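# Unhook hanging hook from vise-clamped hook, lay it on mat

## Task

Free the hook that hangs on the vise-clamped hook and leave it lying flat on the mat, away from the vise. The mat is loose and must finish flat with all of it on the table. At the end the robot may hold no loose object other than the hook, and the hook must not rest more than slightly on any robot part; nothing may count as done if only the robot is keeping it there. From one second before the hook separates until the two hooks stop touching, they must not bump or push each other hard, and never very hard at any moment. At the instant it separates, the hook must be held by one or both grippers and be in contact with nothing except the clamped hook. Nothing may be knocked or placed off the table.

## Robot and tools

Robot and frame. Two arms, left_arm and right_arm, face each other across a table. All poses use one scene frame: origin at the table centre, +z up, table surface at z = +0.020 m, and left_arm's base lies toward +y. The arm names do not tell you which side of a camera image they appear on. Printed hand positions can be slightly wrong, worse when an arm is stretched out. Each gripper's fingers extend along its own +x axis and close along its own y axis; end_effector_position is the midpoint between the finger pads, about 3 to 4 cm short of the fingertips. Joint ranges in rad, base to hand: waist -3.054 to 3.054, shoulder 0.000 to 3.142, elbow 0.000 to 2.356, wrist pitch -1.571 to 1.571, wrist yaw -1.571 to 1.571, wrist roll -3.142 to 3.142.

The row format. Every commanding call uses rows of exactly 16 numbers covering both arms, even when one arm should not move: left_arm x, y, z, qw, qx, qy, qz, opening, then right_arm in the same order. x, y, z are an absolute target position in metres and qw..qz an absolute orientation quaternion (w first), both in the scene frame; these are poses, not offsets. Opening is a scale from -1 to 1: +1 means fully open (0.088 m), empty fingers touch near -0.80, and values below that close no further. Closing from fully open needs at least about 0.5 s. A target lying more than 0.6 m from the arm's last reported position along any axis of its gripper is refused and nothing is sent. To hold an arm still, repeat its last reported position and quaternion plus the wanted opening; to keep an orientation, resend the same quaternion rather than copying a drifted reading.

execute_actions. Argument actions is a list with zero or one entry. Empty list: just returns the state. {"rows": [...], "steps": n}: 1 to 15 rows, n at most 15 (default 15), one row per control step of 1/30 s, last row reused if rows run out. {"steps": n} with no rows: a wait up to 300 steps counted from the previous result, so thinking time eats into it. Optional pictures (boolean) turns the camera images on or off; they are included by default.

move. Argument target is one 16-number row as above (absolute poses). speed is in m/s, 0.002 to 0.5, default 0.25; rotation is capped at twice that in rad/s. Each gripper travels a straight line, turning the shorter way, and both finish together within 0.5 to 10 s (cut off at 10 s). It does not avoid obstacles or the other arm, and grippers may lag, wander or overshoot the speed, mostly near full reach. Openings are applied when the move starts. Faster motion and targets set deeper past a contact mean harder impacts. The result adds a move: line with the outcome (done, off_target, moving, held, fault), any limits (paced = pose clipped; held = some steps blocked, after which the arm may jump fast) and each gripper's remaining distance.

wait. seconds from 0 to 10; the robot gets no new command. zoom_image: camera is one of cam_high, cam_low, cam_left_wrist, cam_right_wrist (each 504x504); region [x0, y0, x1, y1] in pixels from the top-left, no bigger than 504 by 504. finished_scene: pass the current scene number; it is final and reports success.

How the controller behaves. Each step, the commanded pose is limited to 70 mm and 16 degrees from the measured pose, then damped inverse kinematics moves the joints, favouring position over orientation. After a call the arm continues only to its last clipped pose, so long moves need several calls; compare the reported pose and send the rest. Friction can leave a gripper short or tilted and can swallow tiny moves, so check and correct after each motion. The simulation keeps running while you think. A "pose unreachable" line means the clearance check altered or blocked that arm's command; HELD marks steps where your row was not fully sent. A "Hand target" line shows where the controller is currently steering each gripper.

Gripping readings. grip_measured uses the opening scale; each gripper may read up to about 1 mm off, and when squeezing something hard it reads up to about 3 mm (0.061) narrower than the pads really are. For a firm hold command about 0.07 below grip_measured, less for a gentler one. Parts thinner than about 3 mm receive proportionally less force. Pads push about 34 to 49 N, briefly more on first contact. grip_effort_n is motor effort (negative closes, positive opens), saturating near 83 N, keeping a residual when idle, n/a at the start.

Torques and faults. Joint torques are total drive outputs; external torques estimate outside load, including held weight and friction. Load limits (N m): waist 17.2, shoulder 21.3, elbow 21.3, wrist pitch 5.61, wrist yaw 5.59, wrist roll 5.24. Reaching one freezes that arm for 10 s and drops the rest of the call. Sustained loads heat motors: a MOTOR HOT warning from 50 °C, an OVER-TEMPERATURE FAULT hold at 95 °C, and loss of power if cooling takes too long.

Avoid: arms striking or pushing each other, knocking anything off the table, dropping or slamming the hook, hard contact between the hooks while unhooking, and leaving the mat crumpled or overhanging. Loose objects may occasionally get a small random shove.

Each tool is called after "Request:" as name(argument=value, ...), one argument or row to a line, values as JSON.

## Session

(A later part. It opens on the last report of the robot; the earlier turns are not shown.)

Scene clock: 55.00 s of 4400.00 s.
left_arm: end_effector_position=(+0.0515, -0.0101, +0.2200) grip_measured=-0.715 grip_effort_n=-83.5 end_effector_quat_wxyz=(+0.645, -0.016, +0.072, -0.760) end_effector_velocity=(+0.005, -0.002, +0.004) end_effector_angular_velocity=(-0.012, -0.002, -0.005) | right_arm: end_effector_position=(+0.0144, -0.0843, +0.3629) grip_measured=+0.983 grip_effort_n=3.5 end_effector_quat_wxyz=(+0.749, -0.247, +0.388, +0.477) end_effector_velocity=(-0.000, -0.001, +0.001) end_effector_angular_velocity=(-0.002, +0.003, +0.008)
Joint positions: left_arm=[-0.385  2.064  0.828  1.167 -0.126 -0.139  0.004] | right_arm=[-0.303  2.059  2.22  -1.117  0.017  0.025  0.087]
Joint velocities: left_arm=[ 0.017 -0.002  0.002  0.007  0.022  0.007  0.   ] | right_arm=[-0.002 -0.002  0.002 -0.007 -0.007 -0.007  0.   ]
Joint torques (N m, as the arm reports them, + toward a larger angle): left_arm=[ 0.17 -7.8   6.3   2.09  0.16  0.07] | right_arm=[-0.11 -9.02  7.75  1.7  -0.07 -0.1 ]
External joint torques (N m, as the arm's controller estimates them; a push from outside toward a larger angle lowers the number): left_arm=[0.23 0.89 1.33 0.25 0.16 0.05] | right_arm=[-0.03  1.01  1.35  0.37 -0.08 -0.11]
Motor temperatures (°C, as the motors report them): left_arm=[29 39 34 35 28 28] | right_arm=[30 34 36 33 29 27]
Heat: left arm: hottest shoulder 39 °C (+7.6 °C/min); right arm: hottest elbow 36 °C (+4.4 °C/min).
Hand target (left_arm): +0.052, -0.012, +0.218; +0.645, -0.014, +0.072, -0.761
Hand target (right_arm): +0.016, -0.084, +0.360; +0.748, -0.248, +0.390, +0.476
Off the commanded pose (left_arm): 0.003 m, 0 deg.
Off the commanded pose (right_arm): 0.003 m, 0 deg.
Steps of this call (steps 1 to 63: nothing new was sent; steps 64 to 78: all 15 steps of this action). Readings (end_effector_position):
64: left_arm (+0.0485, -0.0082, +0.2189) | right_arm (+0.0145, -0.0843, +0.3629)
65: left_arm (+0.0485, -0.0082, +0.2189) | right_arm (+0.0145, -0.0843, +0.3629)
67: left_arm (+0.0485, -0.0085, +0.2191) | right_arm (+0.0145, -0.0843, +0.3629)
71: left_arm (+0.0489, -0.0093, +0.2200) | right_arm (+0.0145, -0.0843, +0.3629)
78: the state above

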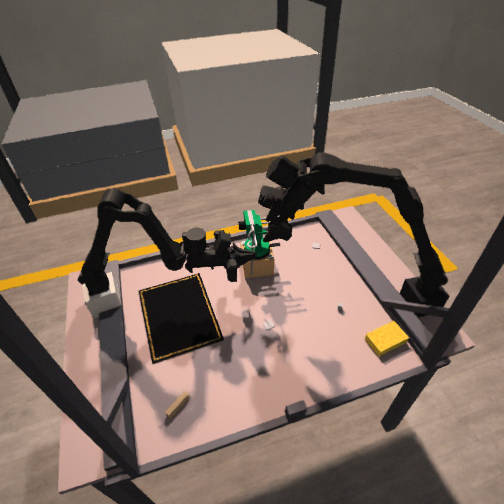

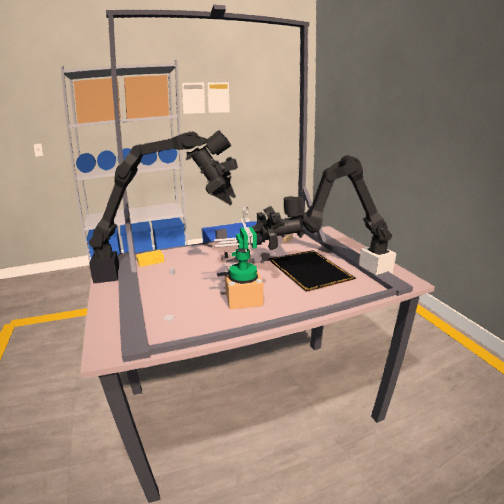

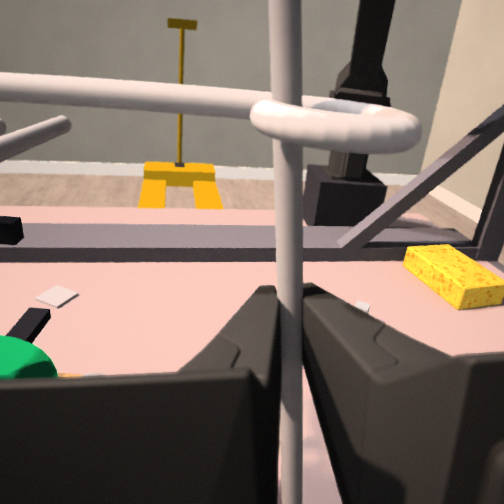

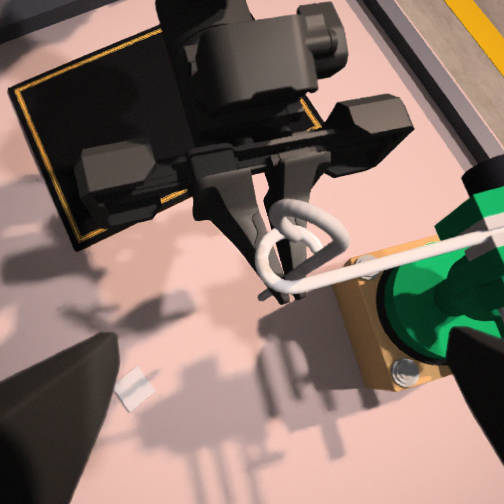

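Request:
execute_actions(
  actions=[
    {"rows": [[0.0528,-0.0124,0.218,0.645,-0.014,0.072,-0.761,-0.85,0.016,-0.084,0.36,0.748,-0.248,0.39,0.476,1.0],[0.0532,-0.0125,0.218,0.645,-0.014,0.072,-0.761,-0.85,0.016,-0.084,0.36,0.748,-0.248,0.39,0.476,1.0],[0.0536,-0.0125,0.218,0.645,-0.014,0.072,-0.761,-0.85,0.016,-0.084,0.36,0.748,-0.248,0.39,0.476,1.0],[0.054,-0.0126,0.218,0.645,-0.014,0.072,-0.761,-0.85,0.016,-0.084,0.36,0.748,-0.248,0.39,0.476,1.0],[0.0544,-0.0127,0.218,0.645,-0.014,0.072,-0.761,-0.85,0.016,-0.084,0.36,0.748,-0.248,0.39,0.476,1.0],[0.0548,-0.0128,0.218,0.645,-0.014,0.072,-0.761,-0.85,0.016,-0.084,0.36,0.748,-0.248,0.39,0.476,1.0],[0.0552,-0.0128,0.218,0.645,-0.014,0.072,-0.761,-0.85,0.016,-0.084,0.36,0.748,-0.248,0.39,0.476,1.0],[0.0556,-0.0129,0.218,0.645,-0.014,0.072,-0.761,-0.85,0.016,-0.084,0.36,0.748,-0.248,0.39,0.476,1.0],[0.056,-0.013,0.218,0.645,-0.014,0.072,-0.761,-0.85,0.016,-0.084,0.36,0.748,-0.248,0.39,0.476,1.0],[0.0564,-0.0131,0.218,0.645,-0.014,0.072,-0.761,-0.85,0.016,-0.084,0.36,0.748,-0.248,0.39,0.476,1.0],[0.0568,-0.0131,0.218,0.645,-0.014,0.072,-0.761,-0.85,0.016,-0.084,0.36,0.748,-0.248,0.39,0.476,1.0],[0.0572,-0.0132,0.218,0.645,-0.014,0.072,-0.761,-0.85,0.016,-0.084,0.36,0.748,-0.248,0.39,0.476,1.0],[0.0576,-0.0133,0.218,0.645,-0.014,0.072,-0.761,-0.85,0.016,-0.084,0.36,0.748,-0.248,0.39,0.476,1.0]], "steps": 15},
  ],
)

Request:
zoom_image(
  camera="cam_right_wrist",
  region=[240, 180, 380, 320],
)

Scene clock: 58.03 s of 4400.00 s.
left_arm: end_effector_position=(+0.0564, -0.0116, +0.2200) grip_measured=-0.715 grip_effort_n=-83.5 end_effector_quat_wxyz=(+0.645, -0.016, +0.072, -0.760) end_effector_velocity=(+0.010, -0.002, -0.001) end_effector_angular_velocity=(+0.006, -0.009, +0.014) | right_arm: end_effector_position=(+0.0144, -0.0843, +0.3629) grip_measured=+0.983 grip_effort_n=3.5 end_effector_quat_wxyz=(+0.749, -0.247, +0.388, +0.477) end_effector_velocity=(+0.000, +0.001, +0.001) end_effector_angular_velocity=(+0.007, -0.001, +0.008)
Joint positions: left_arm=[-0.371  2.064  0.828  1.167 -0.112 -0.139  0.004] | right_arm=[-0.303  2.059  2.22  -1.117  0.017  0.025  0.087]
Joint velocities: left_arm=[ 0.022 -0.002 -0.002 -0.007  0.007  0.007 -0.   ] | right_arm=[-0.002 -0.002 -0.002  0.007 -0.007 -0.007 -0.   ]
Joint torques (N m, as the arm reports them, + toward a larger angle): left_arm=[ 0.26 -7.92  6.06  2.16  0.15  0.09] | right_arm=[-0.13 -8.99  7.85  1.69 -0.05 -0.08]
External joint torques (N m, as the arm's controller estimates them; a push from outside toward a larger angle lowers the number): left_arm=[0.31 0.8  1.07 0.31 0.15 0.07] | right_arm=[-0.07  0.97  1.49  0.37 -0.06 -0.08]
Motor temperatures (°C, as the motors report them): left_arm=[29 39 34 36 28 28] | right_arm=[30 35 36 33 29 27]
Heat: left arm: hottest shoulder 39 °C (+7.2 °C/min); right arm: hottest elbow 36 °C (+4.1 °C/min).
Hand target (left_arm): +0.058, -0.013, +0.218; +0.645, -0.014, +0.072, -0.761
Hand target (right_arm): +0.016, -0.084, +0.360; +0.748, -0.248, +0.390, +0.476
Off the commanded pose (left_arm): 0.003 m, 0 deg.
Off the commanded pose (right_arm): 0.003 m, 0 deg.
Steps of this call (steps 1 to 76: nothing new was sent; steps 77 to 91: all 15 steps of this action). Readings (end_effector_position):
77: left_arm (+0.0517, -0.0102, +0.2200) | right_arm (+0.0144, -0.0843, +0.3629)
78: left_arm (+0.0517, -0.0102, +0.2200) | right_arm (+0.0144, -0.0843, +0.3629)
80: left_arm (+0.0521, -0.0103, +0.2200) | right_arm (+0.0144, -0.0843, +0.3629)
84: left_arm (+0.0536, -0.0108, +0.2200) | right_arm (+0.0144, -0.0843, +0.3629)
91: the state above

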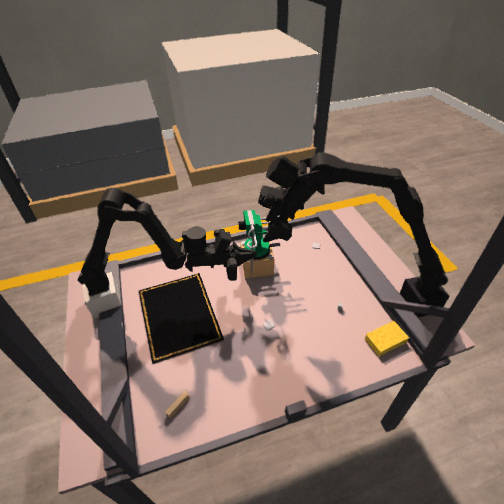

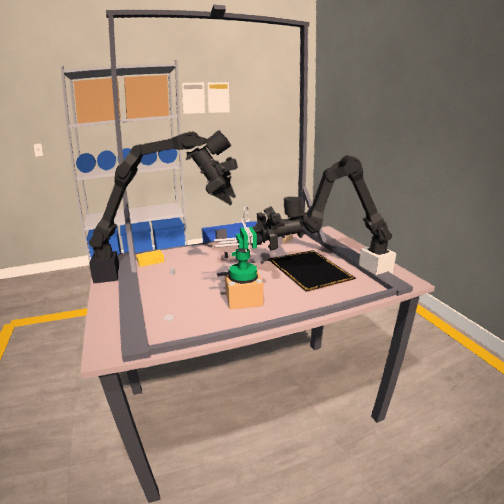

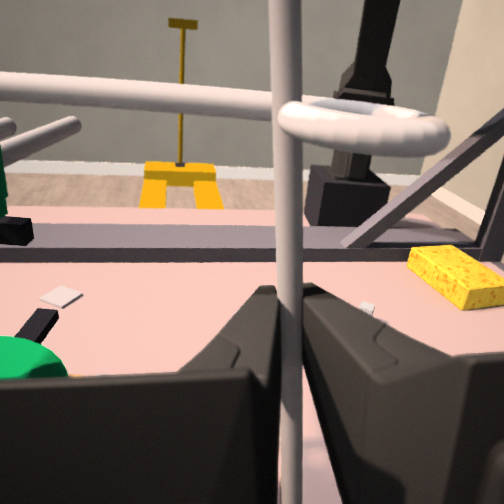

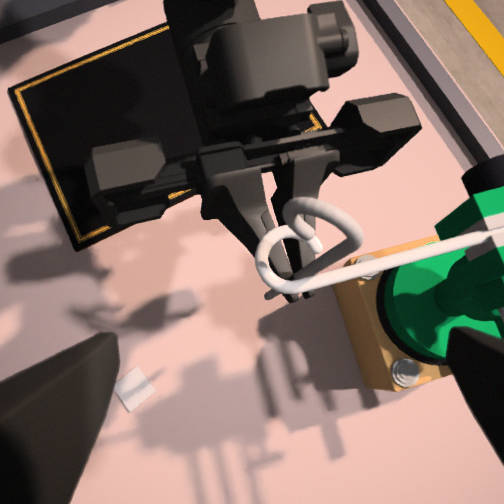

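Region (240, 180, 380, 320) of cam_right_wrist's 504x504 image, scaled by 3.600, with more detail than that image has.

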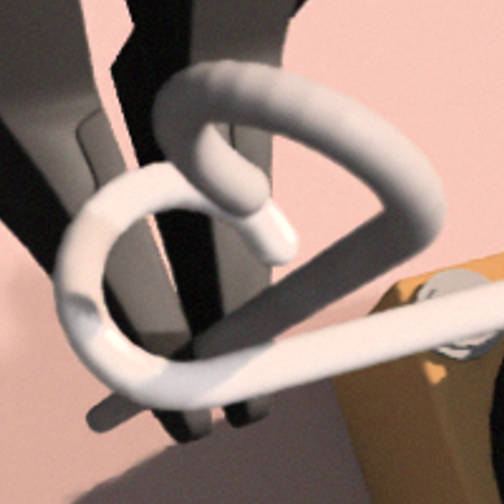

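Request:
execute_actions(
  actions=[
    {"rows": [[0.0581,-0.0131,0.218,0.645,-0.014,0.072,-0.761,-0.85,0.016,-0.084,0.36,0.748,-0.248,0.39,0.476,1.0],[0.0586,-0.0129,0.218,0.645,-0.014,0.072,-0.761,-0.85,0.016,-0.084,0.36,0.748,-0.248,0.39,0.476,1.0],[0.0591,-0.0127,0.218,0.645,-0.014,0.072,-0.761,-0.85,0.016,-0.084,0.36,0.748,-0.248,0.39,0.476,1.0],[0.0596,-0.0125,0.218,0.645,-0.014,0.072,-0.761,-0.85,0.016,-0.084,0.36,0.748,-0.248,0.39,0.476,1.0],[0.0601,-0.0123,0.218,0.645,-0.014,0.072,-0.761,-0.85,0.016,-0.084,0.36,0.748,-0.248,0.39,0.476,1.0],[0.0606,-0.0121,0.218,0.645,-0.014,0.072,-0.761,-0.85,0.016,-0.084,0.36,0.748,-0.248,0.39,0.476,1.0],[0.0611,-0.0119,0.218,0.645,-0.014,0.072,-0.761,-0.85,0.016,-0.084,0.36,0.748,-0.248,0.39,0.476,1.0],[0.0616,-0.0117,0.218,0.645,-0.014,0.072,-0.761,-0.85,0.016,-0.084,0.36,0.748,-0.248,0.39,0.476,1.0],[0.0621,-0.0115,0.218,0.645,-0.014,0.072,-0.761,-0.85,0.016,-0.084,0.36,0.748,-0.248,0.39,0.476,1.0],[0.0626,-0.0113,0.218,0.645,-0.014,0.072,-0.761,-0.85,0.016,-0.084,0.36,0.748,-0.248,0.39,0.476,1.0],[0.0631,-0.0111,0.218,0.645,-0.014,0.072,-0.761,-0.85,0.016,-0.084,0.36,0.748,-0.248,0.39,0.476,1.0],[0.0636,-0.0109,0.218,0.645,-0.014,0.072,-0.761,-0.85,0.016,-0.084,0.36,0.748,-0.248,0.39,0.476,1.0],[0.0641,-0.0107,0.218,0.645,-0.014,0.072,-0.761,-0.85,0.016,-0.084,0.36,0.748,-0.248,0.39,0.476,1.0],[0.0646,-0.0105,0.218,0.645,-0.014,0.072,-0.761,-0.85,0.016,-0.084,0.36,0.748,-0.248,0.39,0.476,1.0],[0.0651,-0.0103,0.218,0.645,-0.014,0.072,-0.761,-0.85,0.016,-0.084,0.36,0.748,-0.248,0.39,0.476,1.0]], "steps": 15},
  ],
)

Request:
zoom_image(
  camera="cam_right_wrist",
  region=[240, 160, 400, 320],
)

Scene clock: 60.70 s of 4400.00 s.
left_arm: end_effector_position=(+0.0619, -0.0124, +0.2202) grip_measured=-0.715 grip_effort_n=-83.5 end_effector_quat_wxyz=(+0.645, -0.017, +0.072, -0.761) end_effector_velocity=(+0.015, +0.007, -0.008) end_effector_angular_velocity=(+0.018, +0.004, +0.010) | right_arm: end_effector_position=(+0.0144, -0.0843, +0.3629) grip_measured=+0.983 grip_effort_n=3.5 end_effector_quat_wxyz=(+0.749, -0.247, +0.388, +0.477) end_effector_velocity=(-0.001, -0.002, -0.001) end_effector_angular_velocity=(-0.010, -0.003, +0.020)
Joint positions: left_arm=[-0.355  2.064  0.825  1.173 -0.095 -0.139  0.004] | right_arm=[-0.303  2.059  2.22  -1.117  0.017  0.025  0.087]
Joint velocities: left_arm=[ 0.032 -0.007 -0.046  0.022  0.022 -0.007 -0.   ] | right_arm=[-0.002 -0.002 -0.002 -0.007 -0.007 -0.022 -0.   ]
Joint torques (N m, as the arm reports them, + toward a larger angle): left_arm=[ 0.4  -9.09  4.38  2.3   0.14  0.14] | right_arm=[-0.18 -9.01  7.93  1.7  -0.06 -0.07]
External joint torques (N m, as the arm's controller estimates them; a push from outside toward a larger angle lowers the number): left_arm=[ 0.4  -0.26 -0.62  0.42  0.15  0.12] | right_arm=[-0.18  0.94  1.59  0.38 -0.07 -0.07]
Motor temperatures (°C, as the motors report them): left_arm=[29 40 34 36 28 28] | right_arm=[30 35 36 33 29 27]
Heat: left arm: hottest shoulder 40 °C (+8.0 °C/min); right arm: hottest elbow 36 °C (+4.0 °C/min).
Hand target (left_arm): +0.065, -0.010, +0.218; +0.645, -0.014, +0.072, -0.761
Hand target (right_arm): +0.016, -0.084, +0.360; +0.748, -0.248, +0.390, +0.476
Off the commanded pose (left_arm): 0.004 m, 0 deg.
Off the commanded pose (right_arm): 0.003 m, 0 deg.
Steps of this call (steps 1 to 65: nothing new was sent; steps 66 to 80: all 15 steps of this action). Readings (end_effector_position):
66: left_arm (+0.0568, -0.0117, +0.2200) | right_arm (+0.0144, -0.0843, +0.3629)
67: left_arm (+0.0569, -0.0117, +0.2200) | right_arm (+0.0144, -0.0843, +0.3629)
69: left_arm (+0.0572, -0.0118, +0.2200) | right_arm (+0.0144, -0.0843, +0.3629)
73: left_arm (+0.0587, -0.0123, +0.2204) | right_arm (+0.0144, -0.0843, +0.3629)
80: the state above

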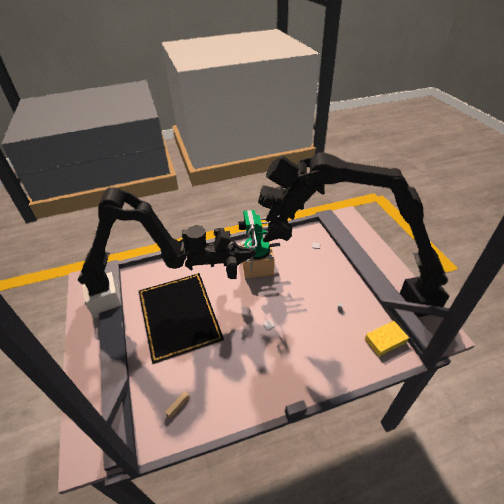

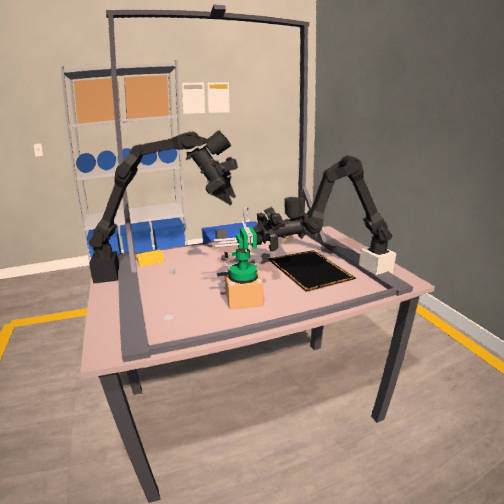

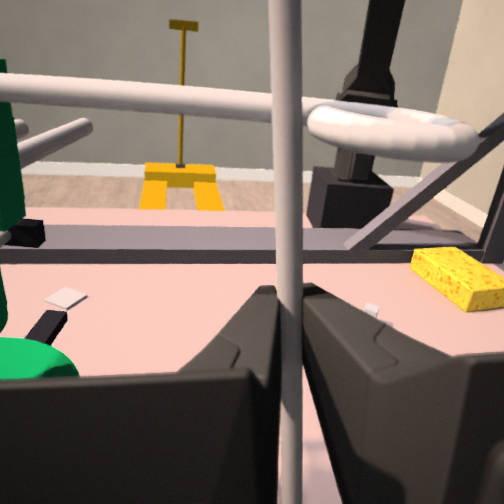

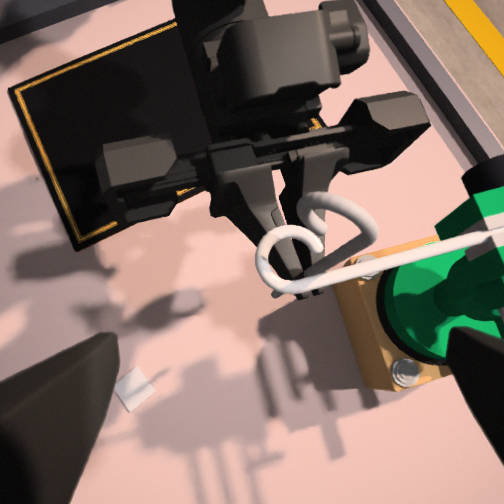

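Region (240, 160, 400, 320) of cam_right_wrist's 504x504 image, scaled by 3.150, with more detail than that image has.

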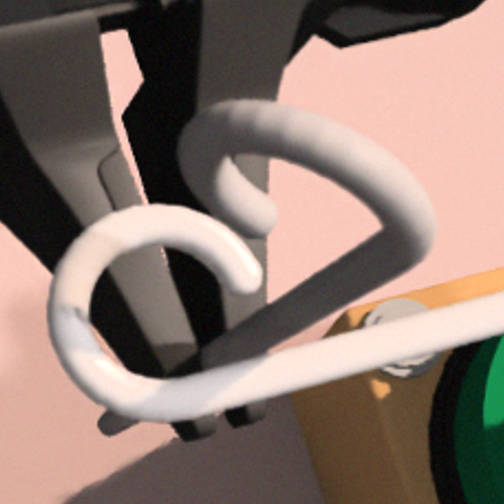

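Request:
move(
  target=[0.082,0.035,0.222,0.645,-0.014,0.072,-0.761,-0.85,0.0,-0.12,0.36,0.748,-0.248,0.39,0.476,1.0],
  speed=0.04,
)

Scene clock: 62.83 s of 4400.00 s.
left_arm: end_effector_position=(+0.0806, +0.0331, +0.2204) grip_measured=-0.715 grip_effort_n=-83.5 end_effector_quat_wxyz=(+0.645, -0.014, +0.074, -0.760) end_effector_velocity=(+0.003, +0.003, -0.004) end_effector_angular_velocity=(+0.020, -0.014, +0.019) | right_arm: end_effector_position=(+0.0003, -0.1171, +0.3610) grip_measured=+0.983 grip_effort_n=3.5 end_effector_quat_wxyz=(+0.749, -0.247, +0.389, +0.477) end_effector_velocity=(-0.003, -0.001, -0.002) end_effector_angular_velocity=(+0.003, +0.014, +0.016)
Joint positions: left_arm=[-0.334  1.942  0.614  1.253 -0.075 -0.137  0.004] | right_arm=[-0.303  1.882  1.96  -1.035  0.017  0.025  0.087]
Joint velocities: left_arm=[-0.002 -0.012 -0.012 -0.022 -0.022  0.007 -0.   ] | right_arm=[-0.002 -0.007 -0.017  0.007 -0.022 -0.007 -0.   ]
Joint torques (N m, as the arm reports them, + toward a larger angle): left_arm=[ 0.29 -8.45  4.03  2.35  0.14  0.13] | right_arm=[-0.22 -9.65  6.37  1.74 -0.06 -0.03]
External joint torques (N m, as the arm's controller estimates them; a push from outside toward a larger angle lowers the number): left_arm=[ 0.29 -1.07 -0.5   0.51  0.14  0.11] | right_arm=[-0.22 -0.81 -0.12  0.42 -0.06 -0.03]
Motor temperatures (°C, as the motors report them): left_arm=[29 40 34 36 28 28] | right_arm=[30 36 36 33 29 27]
Heat: left arm: hottest shoulder 40 °C (+8.0 °C/min); right arm: hottest shoulder 36 °C (+3.0 °C/min).
Hand target (left_arm): +0.082, +0.035, +0.222; +0.645, -0.014, +0.072, -0.761
Hand target (right_arm): -0.000, -0.120, +0.360; +0.748, -0.248, +0.390, +0.476
Off the commanded pose (left_arm): 0.003 m, 0 deg.
Off the commanded pose (right_arm): 0.003 m, 0 deg.
move: done

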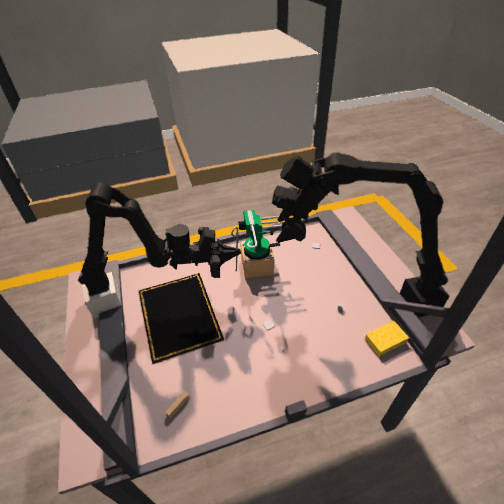

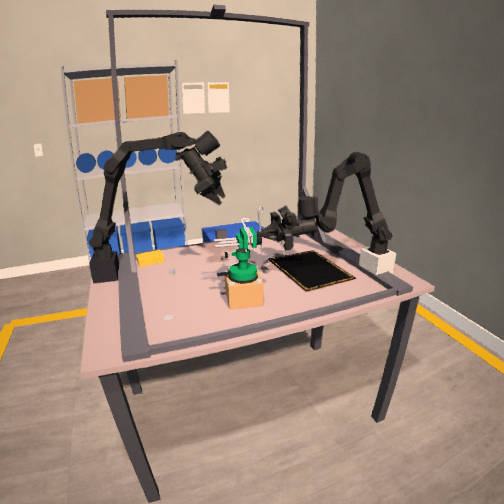

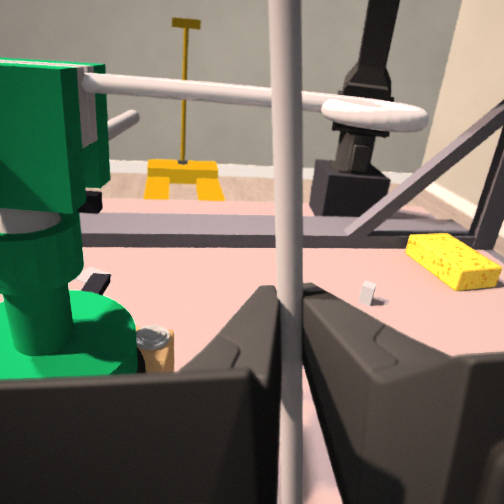

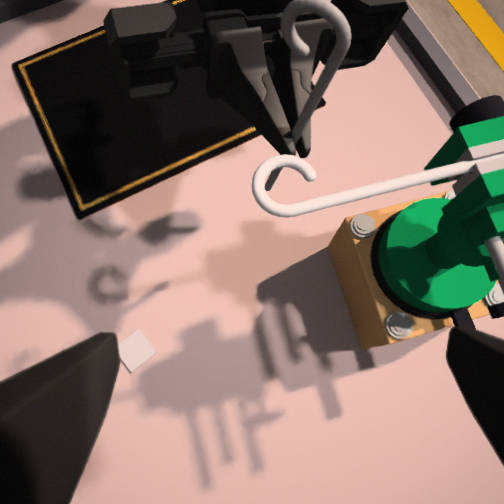

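Request:
move(
  target=[0.07,0.10,0.24,0.645,-0.014,0.072,-0.761,-0.85,-0.06,-0.16,0.32,0.77,-0.18,0.27,0.54,1.0],
  speed=0.12,
)

Request:
move(
  target=[0.04,0.20,0.13,0.124,0.704,-0.122,-0.689,-0.85,-0.13,-0.12,0.25,0.79,-0.11,0.135,0.59,1.0],
  speed=0.3,
)

Scene clock: 69.20 s of 4400.00 s.
left_arm: end_effector_position=(+0.0700, +0.0976, +0.2401) grip_measured=-0.715 grip_effort_n=-83.5 end_effector_quat_wxyz=(+0.644, -0.013, +0.071, -0.761) end_effector_velocity=(-0.000, +0.004, -0.004) end_effector_angular_velocity=(+0.022, -0.001, +0.001) | right_arm: end_effector_position=(-0.0579, -0.1576, +0.3236) grip_measured=+0.983 grip_effort_n=3.5 end_effector_quat_wxyz=(+0.775, -0.179, +0.269, +0.543) end_effector_velocity=(-0.001, -0.005, -0.004) end_effector_angular_velocity=(-0.006, -0.009, +0.001)
Joint positions: left_arm=[-0.44   1.692  0.387  1.233 -0.177 -0.137  0.004] | right_arm=[-0.21   1.43   1.135 -0.363  0.023  0.036  0.087]
Joint velocities: left_arm=[-0.007 -0.012 -0.012 -0.022 -0.007 -0.007 -0.   ] | right_arm=[ 0.002 -0.017 -0.027  0.007  0.007 -0.007  0.   ]
Joint torques (N m, as the arm reports them, + toward a larger angle): left_arm=[-0.41 -6.47  4.12  2.06 -0.21 -0.06] | right_arm=[ 0.37 -6.48  6.6   2.12  0.09  0.18]
External joint torques (N m, as the arm's controller estimates them; a push from outside toward a larger angle lowers the number): left_arm=[-0.4  -0.92 -0.49  0.23 -0.2  -0.08] | right_arm=[ 0.35 -0.47 -0.49  0.49  0.08  0.17]
Motor temperatures (°C, as the motors report them): left_arm=[29 40 34 37 28 28] | right_arm=[30 37 36 33 29 27]
Heat: left arm: hottest shoulder 40 °C (+8.0 °C/min); right arm: hottest shoulder 37 °C (+4.0 °C/min).
Hand target (left_arm): +0.070, +0.100, +0.240; +0.645, -0.014, +0.072, -0.761
Hand target (right_arm): -0.060, -0.160, +0.320; +0.774, -0.180, +0.272, +0.543
Off the commanded pose (left_arm): 0.002 m, 0 deg.
Off the commanded pose (right_arm): 0.005 m, 0 deg.
After step 90, 1.70 s passed at rest.
move: done

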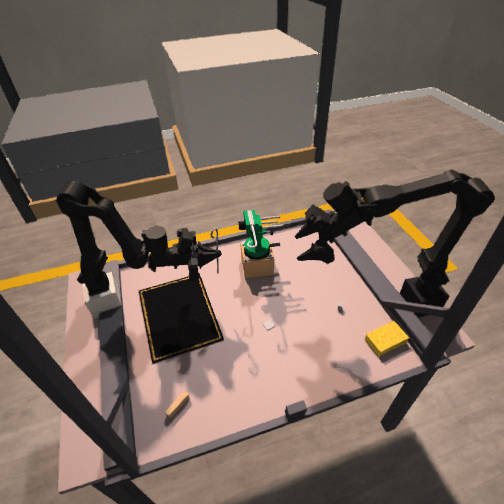

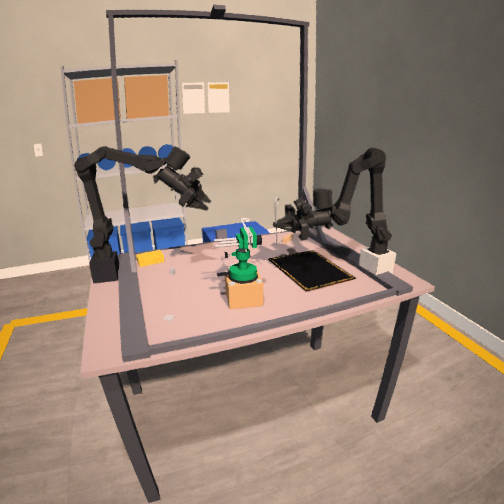

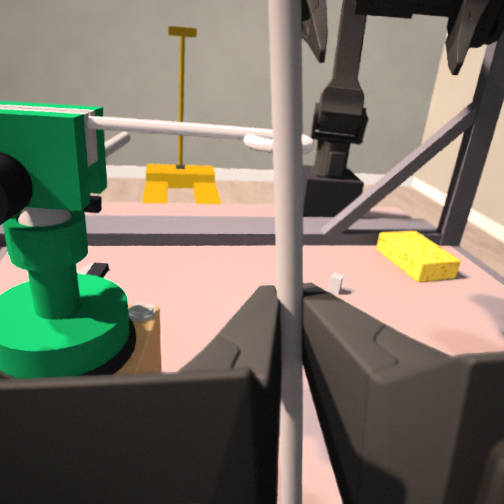

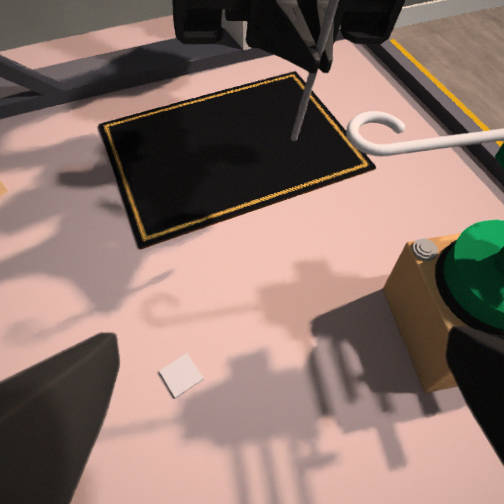

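Scene clock: 72.80 s of 4400.00 s.
left_arm: end_effector_position=(+0.0423, +0.2029, +0.1318) grip_measured=-0.715 grip_effort_n=-83.5 end_effector_quat_wxyz=(+0.127, +0.699, -0.117, -0.694) end_effector_velocity=(+0.005, +0.006, -0.003) end_effector_angular_velocity=(+0.024, -0.047, -0.022) | right_arm: end_effector_position=(-0.1283, -0.1182, +0.2606) grip_measured=+0.983 grip_effort_n=3.5 end_effector_quat_wxyz=(+0.791, -0.100, +0.128, +0.590) end_effector_velocity=(-0.000, +0.000, +0.001) end_effector_angular_velocity=(+0.005, -0.005, +0.007)
Joint positions: left_arm=[-0.652  1.604  0.775 -0.45  -0.19   1.025  0.004] | right_arm=[0.043 1.562 0.722 0.506 0.217 0.068 0.087]
Joint velocities: left_arm=[-0.007  0.007  0.002 -0.037 -0.022  0.022 -0.   ] | right_arm=[-0.002 -0.002 -0.002  0.007 -0.007 -0.007 -0.   ]
Joint torques (N m, as the arm reports them, + toward a larger angle): left_arm=[-0.41 -4.85  6.86  0.84 -0.29  0.1 ] | right_arm=[ 0.26 -4.76  5.86  2.35  0.13 -0.03]
External joint torques (N m, as the arm's controller estimates them; a push from outside toward a larger angle lowers the number): left_arm=[-0.42  0.94  1.37  0.03 -0.2   0.12] | right_arm=[ 0.25  1.55 -0.52  0.55  0.08 -0.04]
Motor temperatures (°C, as the motors report them): left_arm=[29 40 34 36 28 28] | right_arm=[30 37 36 34 29 27]
Heat: left arm: hottest shoulder 40 °C (+8.1 °C/min); right arm: hottest shoulder 37 °C (+4.0 °C/min).
Hand target (left_arm): +0.041, +0.202, +0.131; +0.124, +0.702, -0.120, -0.691
Hand target (right_arm): -0.130, -0.121, +0.250; +0.789, -0.109, +0.135, +0.589
Off the commanded pose (left_arm): 0.004 m, 1 deg.
Off the commanded pose (right_arm): 0.011 m, 1 deg.
move: off_target (right_arm)

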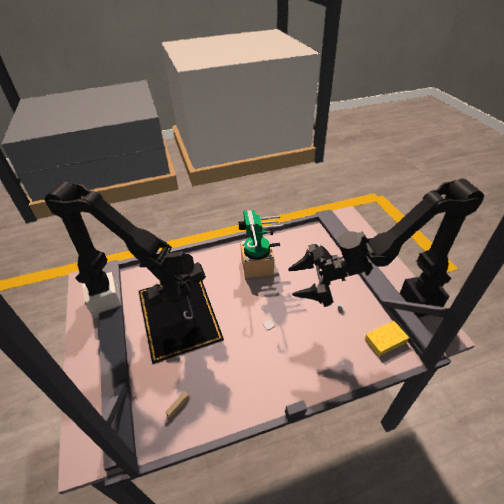

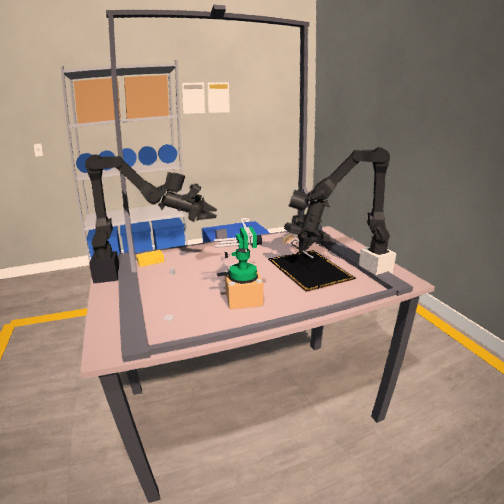

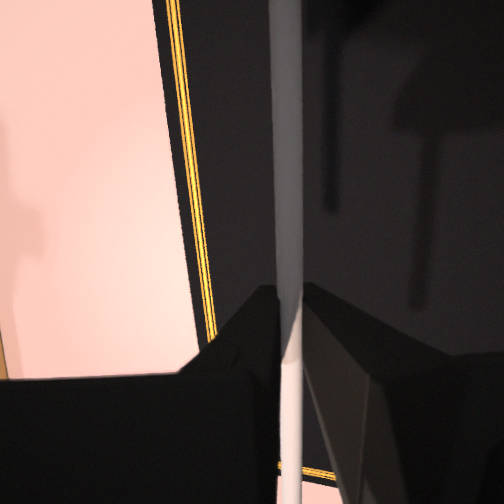

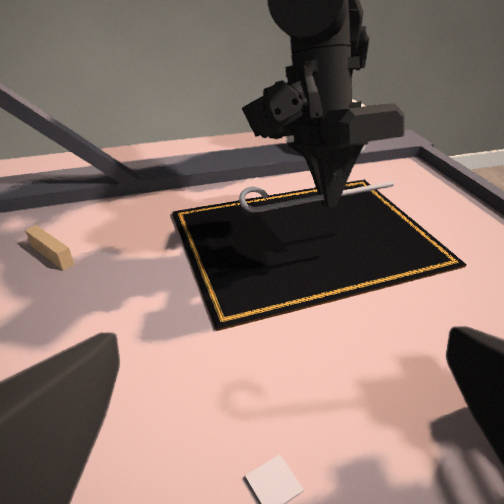

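Request:
move(
  target=[0.035,0.215,0.072,0.124,0.704,-0.122,-0.689,-0.85,-0.13,-0.12,0.25,0.79,-0.11,0.135,0.59,1.0],
  speed=0.06,
)

Scene clock: 74.53 s of 4400.00 s.
left_arm: end_effector_position=(+0.0333, +0.2117, +0.0765) grip_measured=-0.715 grip_effort_n=-83.5 end_effector_quat_wxyz=(+0.128, +0.699, -0.125, -0.692) end_effector_velocity=(-0.002, -0.002, -0.001) end_effector_angular_velocity=(-0.014, +0.009, +0.015) | right_arm: end_effector_position=(-0.1286, -0.1180, +0.2593) grip_measured=+0.983 grip_effort_n=3.5 end_effector_quat_wxyz=(+0.791, -0.101, +0.129, +0.590) end_effector_velocity=(-0.000, +0.000, -0.001) end_effector_angular_velocity=(+0.005, +0.009, +0.002)
Joint positions: left_arm=[-0.704  1.762  0.662 -0.178 -0.213  0.986  0.004] | right_arm=[0.044 1.565 0.721 0.508 0.218 0.068 0.087]
Joint velocities: left_arm=[-0.007  0.007 -0.002  0.022 -0.007 -0.022 -0.   ] | right_arm=[-0.002  0.002 -0.002  0.007 -0.007  0.007  0.   ]
Joint torques (N m, as the arm reports them, + toward a larger angle): left_arm=[-0.4  -5.    4.1   1.11 -0.32 -0.12] | right_arm=[ 0.33 -4.86  6.28  2.3   0.11 -0.02]
External joint torques (N m, as the arm's controller estimates them; a push from outside toward a larger angle lowers the number): left_arm=[-0.37  1.04 -0.45  0.26 -0.22 -0.1 ] | right_arm=[ 0.34  1.45 -0.08  0.5   0.06 -0.03]
Motor temperatures (°C, as the motors report them): left_arm=[29 39 34 36 28 28] | right_arm=[30 37 36 34 29 27]
Heat: left arm: hottest shoulder 39 °C (+7.1 °C/min); right arm: hottest shoulder 37 °C (+4.0 °C/min).
Hand target (left_arm): +0.035, +0.215, +0.072; +0.124, +0.704, -0.122, -0.689
Hand target (right_arm): -0.130, -0.120, +0.250; +0.789, -0.110, +0.135, +0.589
Off the commanded pose (left_arm): 0.006 m, 1 deg.
Off the commanded pose (right_arm): 0.010 m, 1 deg.
move: off_target (right_arm)

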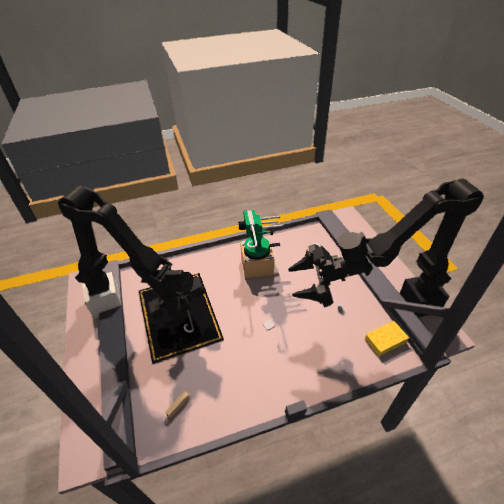

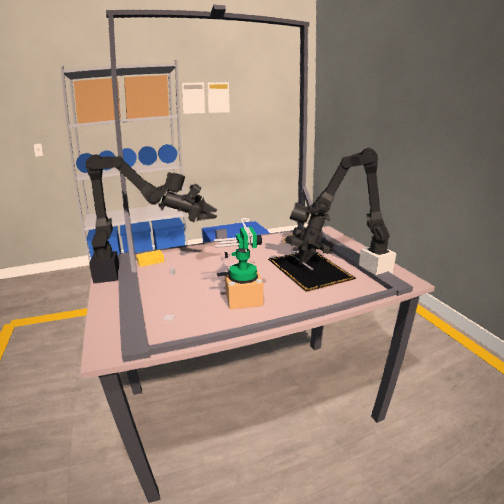

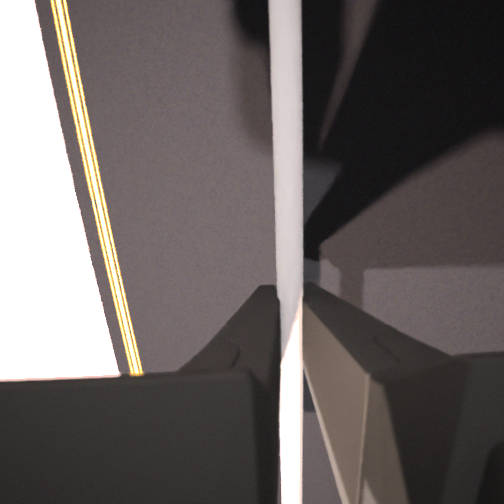

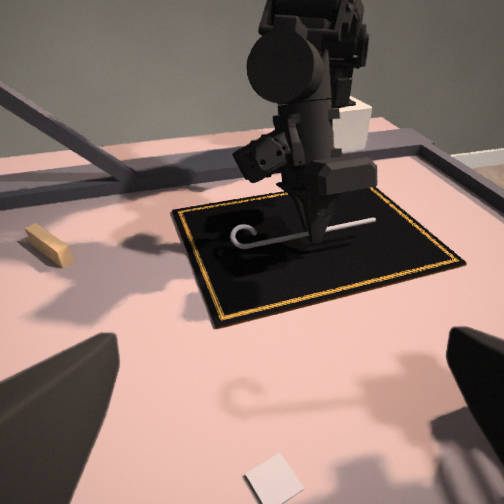

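Request:
move(
  target=[0.035,0.215,0.061,0.124,0.704,-0.122,-0.689,-0.85,-0.13,-0.12,0.25,0.79,-0.11,0.135,0.59,1.0],
  speed=0.02,
)

Scene clock: 75.93 s of 4400.00 s.
left_arm: end_effector_position=(+0.0332, +0.2115, +0.0652) grip_measured=-0.715 grip_effort_n=-83.5 end_effector_quat_wxyz=(+0.128, +0.699, -0.125, -0.692) end_effector_velocity=(-0.000, -0.005, +0.002) end_effector_angular_velocity=(-0.030, -0.007, -0.003) | right_arm: end_effector_position=(-0.1288, -0.1180, +0.2591) grip_measured=+0.983 grip_effort_n=3.0 end_effector_quat_wxyz=(+0.791, -0.101, +0.129, +0.590) end_effector_velocity=(-0.000, +0.000, -0.002) end_effector_angular_velocity=(-0.009, -0.004, +0.007)
Joint positions: left_arm=[-0.704  1.806  0.65  -0.122 -0.213  0.986  0.004] | right_arm=[0.045 1.566 0.721 0.508 0.218 0.068 0.087]
Joint velocities: left_arm=[-0.002 -0.002 -0.002  0.022 -0.022  0.007 -0.   ] | right_arm=[-0.002  0.002  0.002 -0.007 -0.007 -0.007  0.   ]
Joint torques (N m, as the arm reports them, + toward a larger angle): left_arm=[-0.43 -5.09  3.88  1.11 -0.31 -0.12] | right_arm=[ 0.45 -4.89  6.4   2.3   0.12 -0.03]
External joint torques (N m, as the arm's controller estimates them; a push from outside toward a larger angle lowers the number): left_arm=[-0.43  1.12 -0.47  0.26 -0.21 -0.1 ] | right_arm=[ 0.45  1.41  0.03  0.5   0.07 -0.03]
Motor temperatures (°C, as the motors report them): left_arm=[29 39 34 36 28 28] | right_arm=[30 36 36 34 29 27]
Heat: left arm: hottest shoulder 39 °C (+7.0 °C/min); right arm: hottest shoulder 36 °C (+3.0 °C/min).
Hand target (left_arm): +0.035, +0.215, +0.061; +0.124, +0.704, -0.122, -0.689
Hand target (right_arm): -0.130, -0.120, +0.250; +0.789, -0.110, +0.135, +0.589
Off the commanded pose (left_arm): 0.006 m, 1 deg.
Off the commanded pose (right_arm): 0.009 m, 1 deg.
move: off_target (right_arm)

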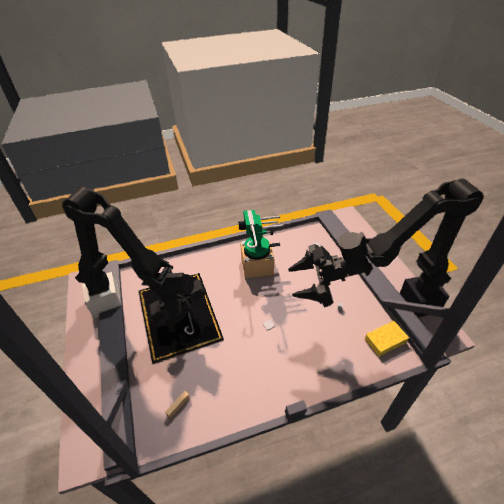

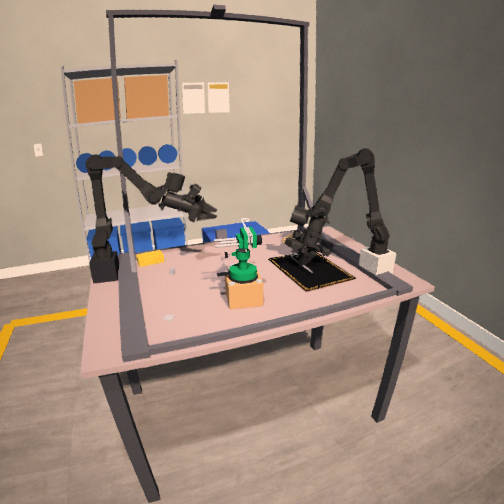

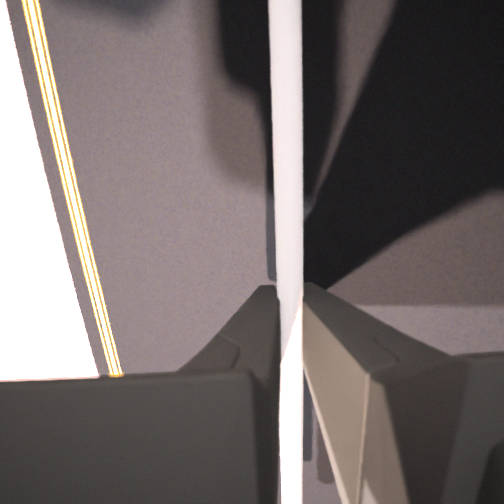

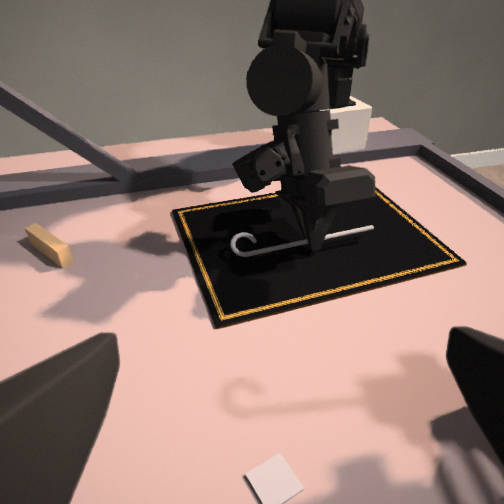

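Request:
execute_actions(
  actions=[
    {"rows": [[0.035,0.215,0.061,0.124,0.704,-0.122,-0.689,-0.8,-0.13,-0.12,0.25,0.79,-0.11,0.135,0.59,1.0],[0.035,0.215,0.061,0.124,0.704,-0.122,-0.689,-0.75,-0.13,-0.12,0.25,0.79,-0.11,0.135,0.59,1.0],[0.035,0.215,0.061,0.124,0.704,-0.122,-0.689,-0.71,-0.13,-0.12,0.25,0.79,-0.11,0.135,0.59,1.0],[0.035,0.215,0.061,0.124,0.704,-0.122,-0.689,-0.68,-0.13,-0.12,0.25,0.79,-0.11,0.135,0.59,1.0],[0.035,0.215,0.061,0.124,0.704,-0.122,-0.689,-0.66,-0.13,-0.12,0.25,0.79,-0.11,0.135,0.59,1.0],[0.035,0.215,0.061,0.124,0.704,-0.122,-0.689,-0.64,-0.13,-0.12,0.25,0.79,-0.11,0.135,0.59,1.0],[0.035,0.215,0.061,0.124,0.704,-0.122,-0.689,-0.62,-0.13,-0.12,0.25,0.79,-0.11,0.135,0.59,1.0],[0.035,0.215,0.061,0.124,0.704,-0.122,-0.689,-0.59,-0.13,-0.12,0.25,0.79,-0.11,0.135,0.59,1.0],[0.035,0.215,0.061,0.124,0.704,-0.122,-0.689,-0.55,-0.13,-0.12,0.25,0.79,-0.11,0.135,0.59,1.0],[0.035,0.215,0.061,0.124,0.704,-0.122,-0.689,-0.5,-0.13,-0.12,0.25,0.79,-0.11,0.135,0.59,1.0]], "steps": 15},
  ],
  pictures=false,
)

Request:
move(
  target=[0.035,0.25,0.16,0.124,0.704,-0.122,-0.689,-0.5,-0.13,-0.12,0.25,0.79,-0.11,0.135,0.59,1.0],
  speed=0.08,
)

Scene clock: 77.77 s of 4400.00 s.
left_arm: end_effector_position=(+0.0329, +0.2113, +0.0652) grip_measured=-0.526 grip_effort_n=16.0 end_effector_quat_wxyz=(+0.128, +0.699, -0.125, -0.692) end_effector_velocity=(+0.000, -0.000, -0.001) end_effector_angular_velocity=(-0.006, -0.002, +0.007) | right_arm: end_effector_position=(-0.1288, -0.1180, +0.2592) grip_measured=+0.983 grip_effort_n=3.5 end_effector_quat_wxyz=(+0.791, -0.101, +0.129, +0.590) end_effector_velocity=(+0.002, -0.002, -0.001) end_effector_angular_velocity=(-0.009, -0.009, -0.007)
Joint positions: left_arm=[-0.704  1.806  0.65  -0.121 -0.213  0.986  0.013] | right_arm=[0.045 1.566 0.721 0.508 0.218 0.068 0.087]
Joint velocities: left_arm=[-0.002  0.002 -0.002  0.007 -0.007 -0.007  0.011] | right_arm=[-0.002 -0.002 -0.002 -0.007  0.007 -0.007  0.   ]
Joint torques (N m, as the arm reports them, + toward a larger angle): left_arm=[-0.45 -5.07  3.91  1.06 -0.32 -0.1 ] | right_arm=[ 0.19 -5.04  6.31  2.32  0.12 -0.02]
External joint torques (N m, as the arm's controller estimates them; a push from outside toward a larger angle lowers the number): left_arm=[-0.44  1.06 -0.39  0.23 -0.22 -0.08] | right_arm=[ 0.22  1.29 -0.05  0.52  0.07 -0.03]
Motor temperatures (°C, as the motors report them): left_arm=[29 39 34 36 28 28] | right_arm=[30 36 36 34 29 27]
Heat: left arm: hottest shoulder 39 °C (+7.1 °C/min); right arm: hottest shoulder 36 °C (+3.0 °C/min).
Hand target (left_arm): +0.035, +0.215, +0.061; +0.124, +0.704, -0.122, -0.689
Hand target (right_arm): -0.130, -0.120, +0.250; +0.789, -0.110, +0.135, +0.589
Off the commanded pose (left_arm): 0.006 m, 1 deg.
Off the commanded pose (right_arm): 0.010 m, 1 deg.
Steps of this call (steps 1 to 40: nothing new was sent; steps 41 to 55: all 15 steps of this action). Readings (end_effector_position):
41: left_arm (+0.0331, +0.2114, +0.0652) | right_arm (-0.1288, -0.1180, +0.2591)
42: left_arm (+0.0331, +0.2114, +0.0652) | right_arm (-0.1288, -0.1180, +0.2591)
44: left_arm (+0.0331, +0.2114, +0.0652) | right_arm (-0.1288, -0.1180, +0.2592)
48: left_arm (+0.0331, +0.2114, +0.0652) | right_arm (-0.1288, -0.1180, +0.2592)
55: the state above

Scene clock: 79.77 s of 4400.00 s.
left_arm: end_effector_position=(+0.0365, +0.2510, +0.1568) grip_measured=-0.503 grip_effort_n=15.6 end_effector_quat_wxyz=(+0.119, +0.706, -0.119, -0.688) end_effector_velocity=(+0.001, +0.003, +0.003) end_effector_angular_velocity=(+0.001, -0.008, +0.001) | right_arm: end_effector_position=(-0.1288, -0.1180, +0.2592) grip_measured=+0.983 grip_effort_n=3.5 end_effector_quat_wxyz=(+0.791, -0.101, +0.129, +0.590) end_effector_velocity=(-0.000, -0.001, -0.002) end_effector_angular_velocity=(-0.009, +0.001, +0.016)
Joint positions: left_arm=[-0.794  1.427  0.73  -0.628 -0.237  0.897  0.014] | right_arm=[0.045 1.566 0.721 0.508 0.218 0.068 0.087]
Joint velocities: left_arm=[-0.007 -0.012  0.002 -0.022 -0.007 -0.007 -0.   ] | right_arm=[-0.007 -0.002 -0.002 -0.007 -0.022 -0.007 -0.   ]
Joint torques (N m, as the arm reports them, + toward a larger angle): left_arm=[-0.37 -5.27  7.09  0.73 -0.37 -0.14] | right_arm=[ 0.26 -4.87  6.34  2.31  0.11 -0.04]
External joint torques (N m, as the arm's controller estimates them; a push from outside toward a larger angle lowers the number): left_arm=[-0.34 -0.51  1.14 -0.07 -0.25 -0.12] | right_arm=[ 0.3   1.49 -0.04  0.5   0.06 -0.05]
Motor temperatures (°C, as the motors report them): left_arm=[29 39 34 36 28 28] | right_arm=[30 36 36 34 29 27]
Heat: left arm: hottest shoulder 39 °C (+7.1 °C/min); right arm: hottest shoulder 36 °C (+3.0 °C/min).
Hand target (left_arm): +0.035, +0.250, +0.160; +0.124, +0.704, -0.122, -0.688
Hand target (right_arm): -0.130, -0.120, +0.250; +0.789, -0.110, +0.135, +0.589
Off the commanded pose (left_arm): 0.004 m, 1 deg.
Off the commanded pose (right_arm): 0.010 m, 1 deg.
move: off_target (right_arm)

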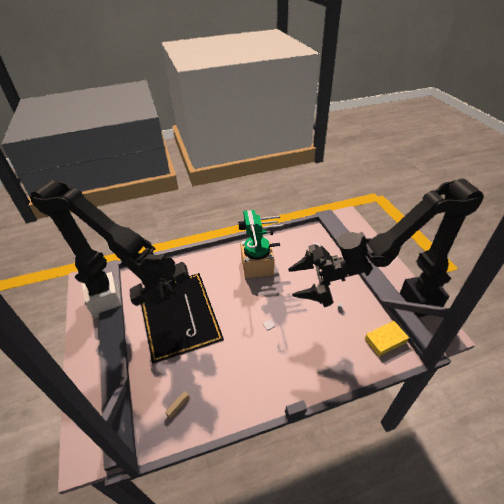

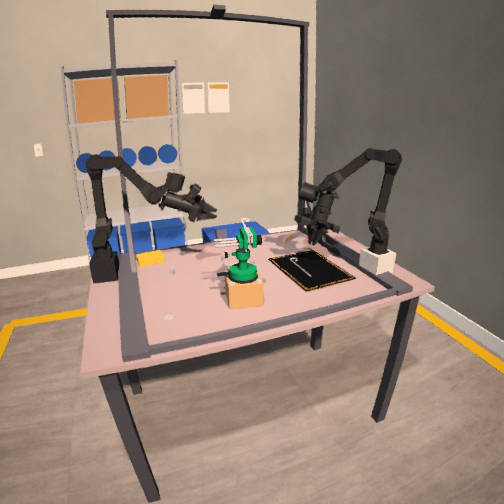

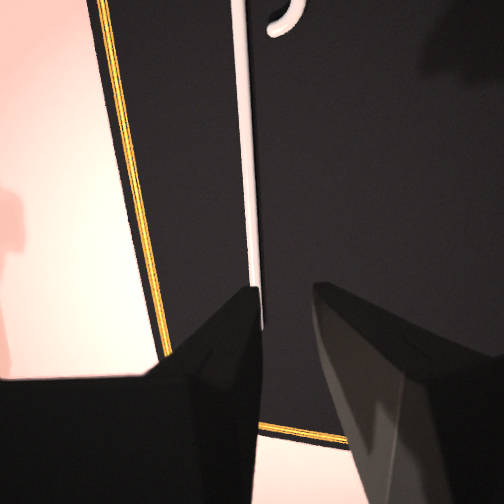

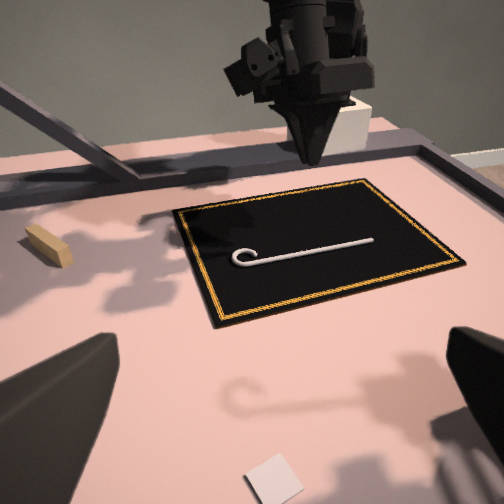

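The hook is flat on the mat.

Request:
finished_scene(
  scene=2,
)

The scene is finished: the task was done.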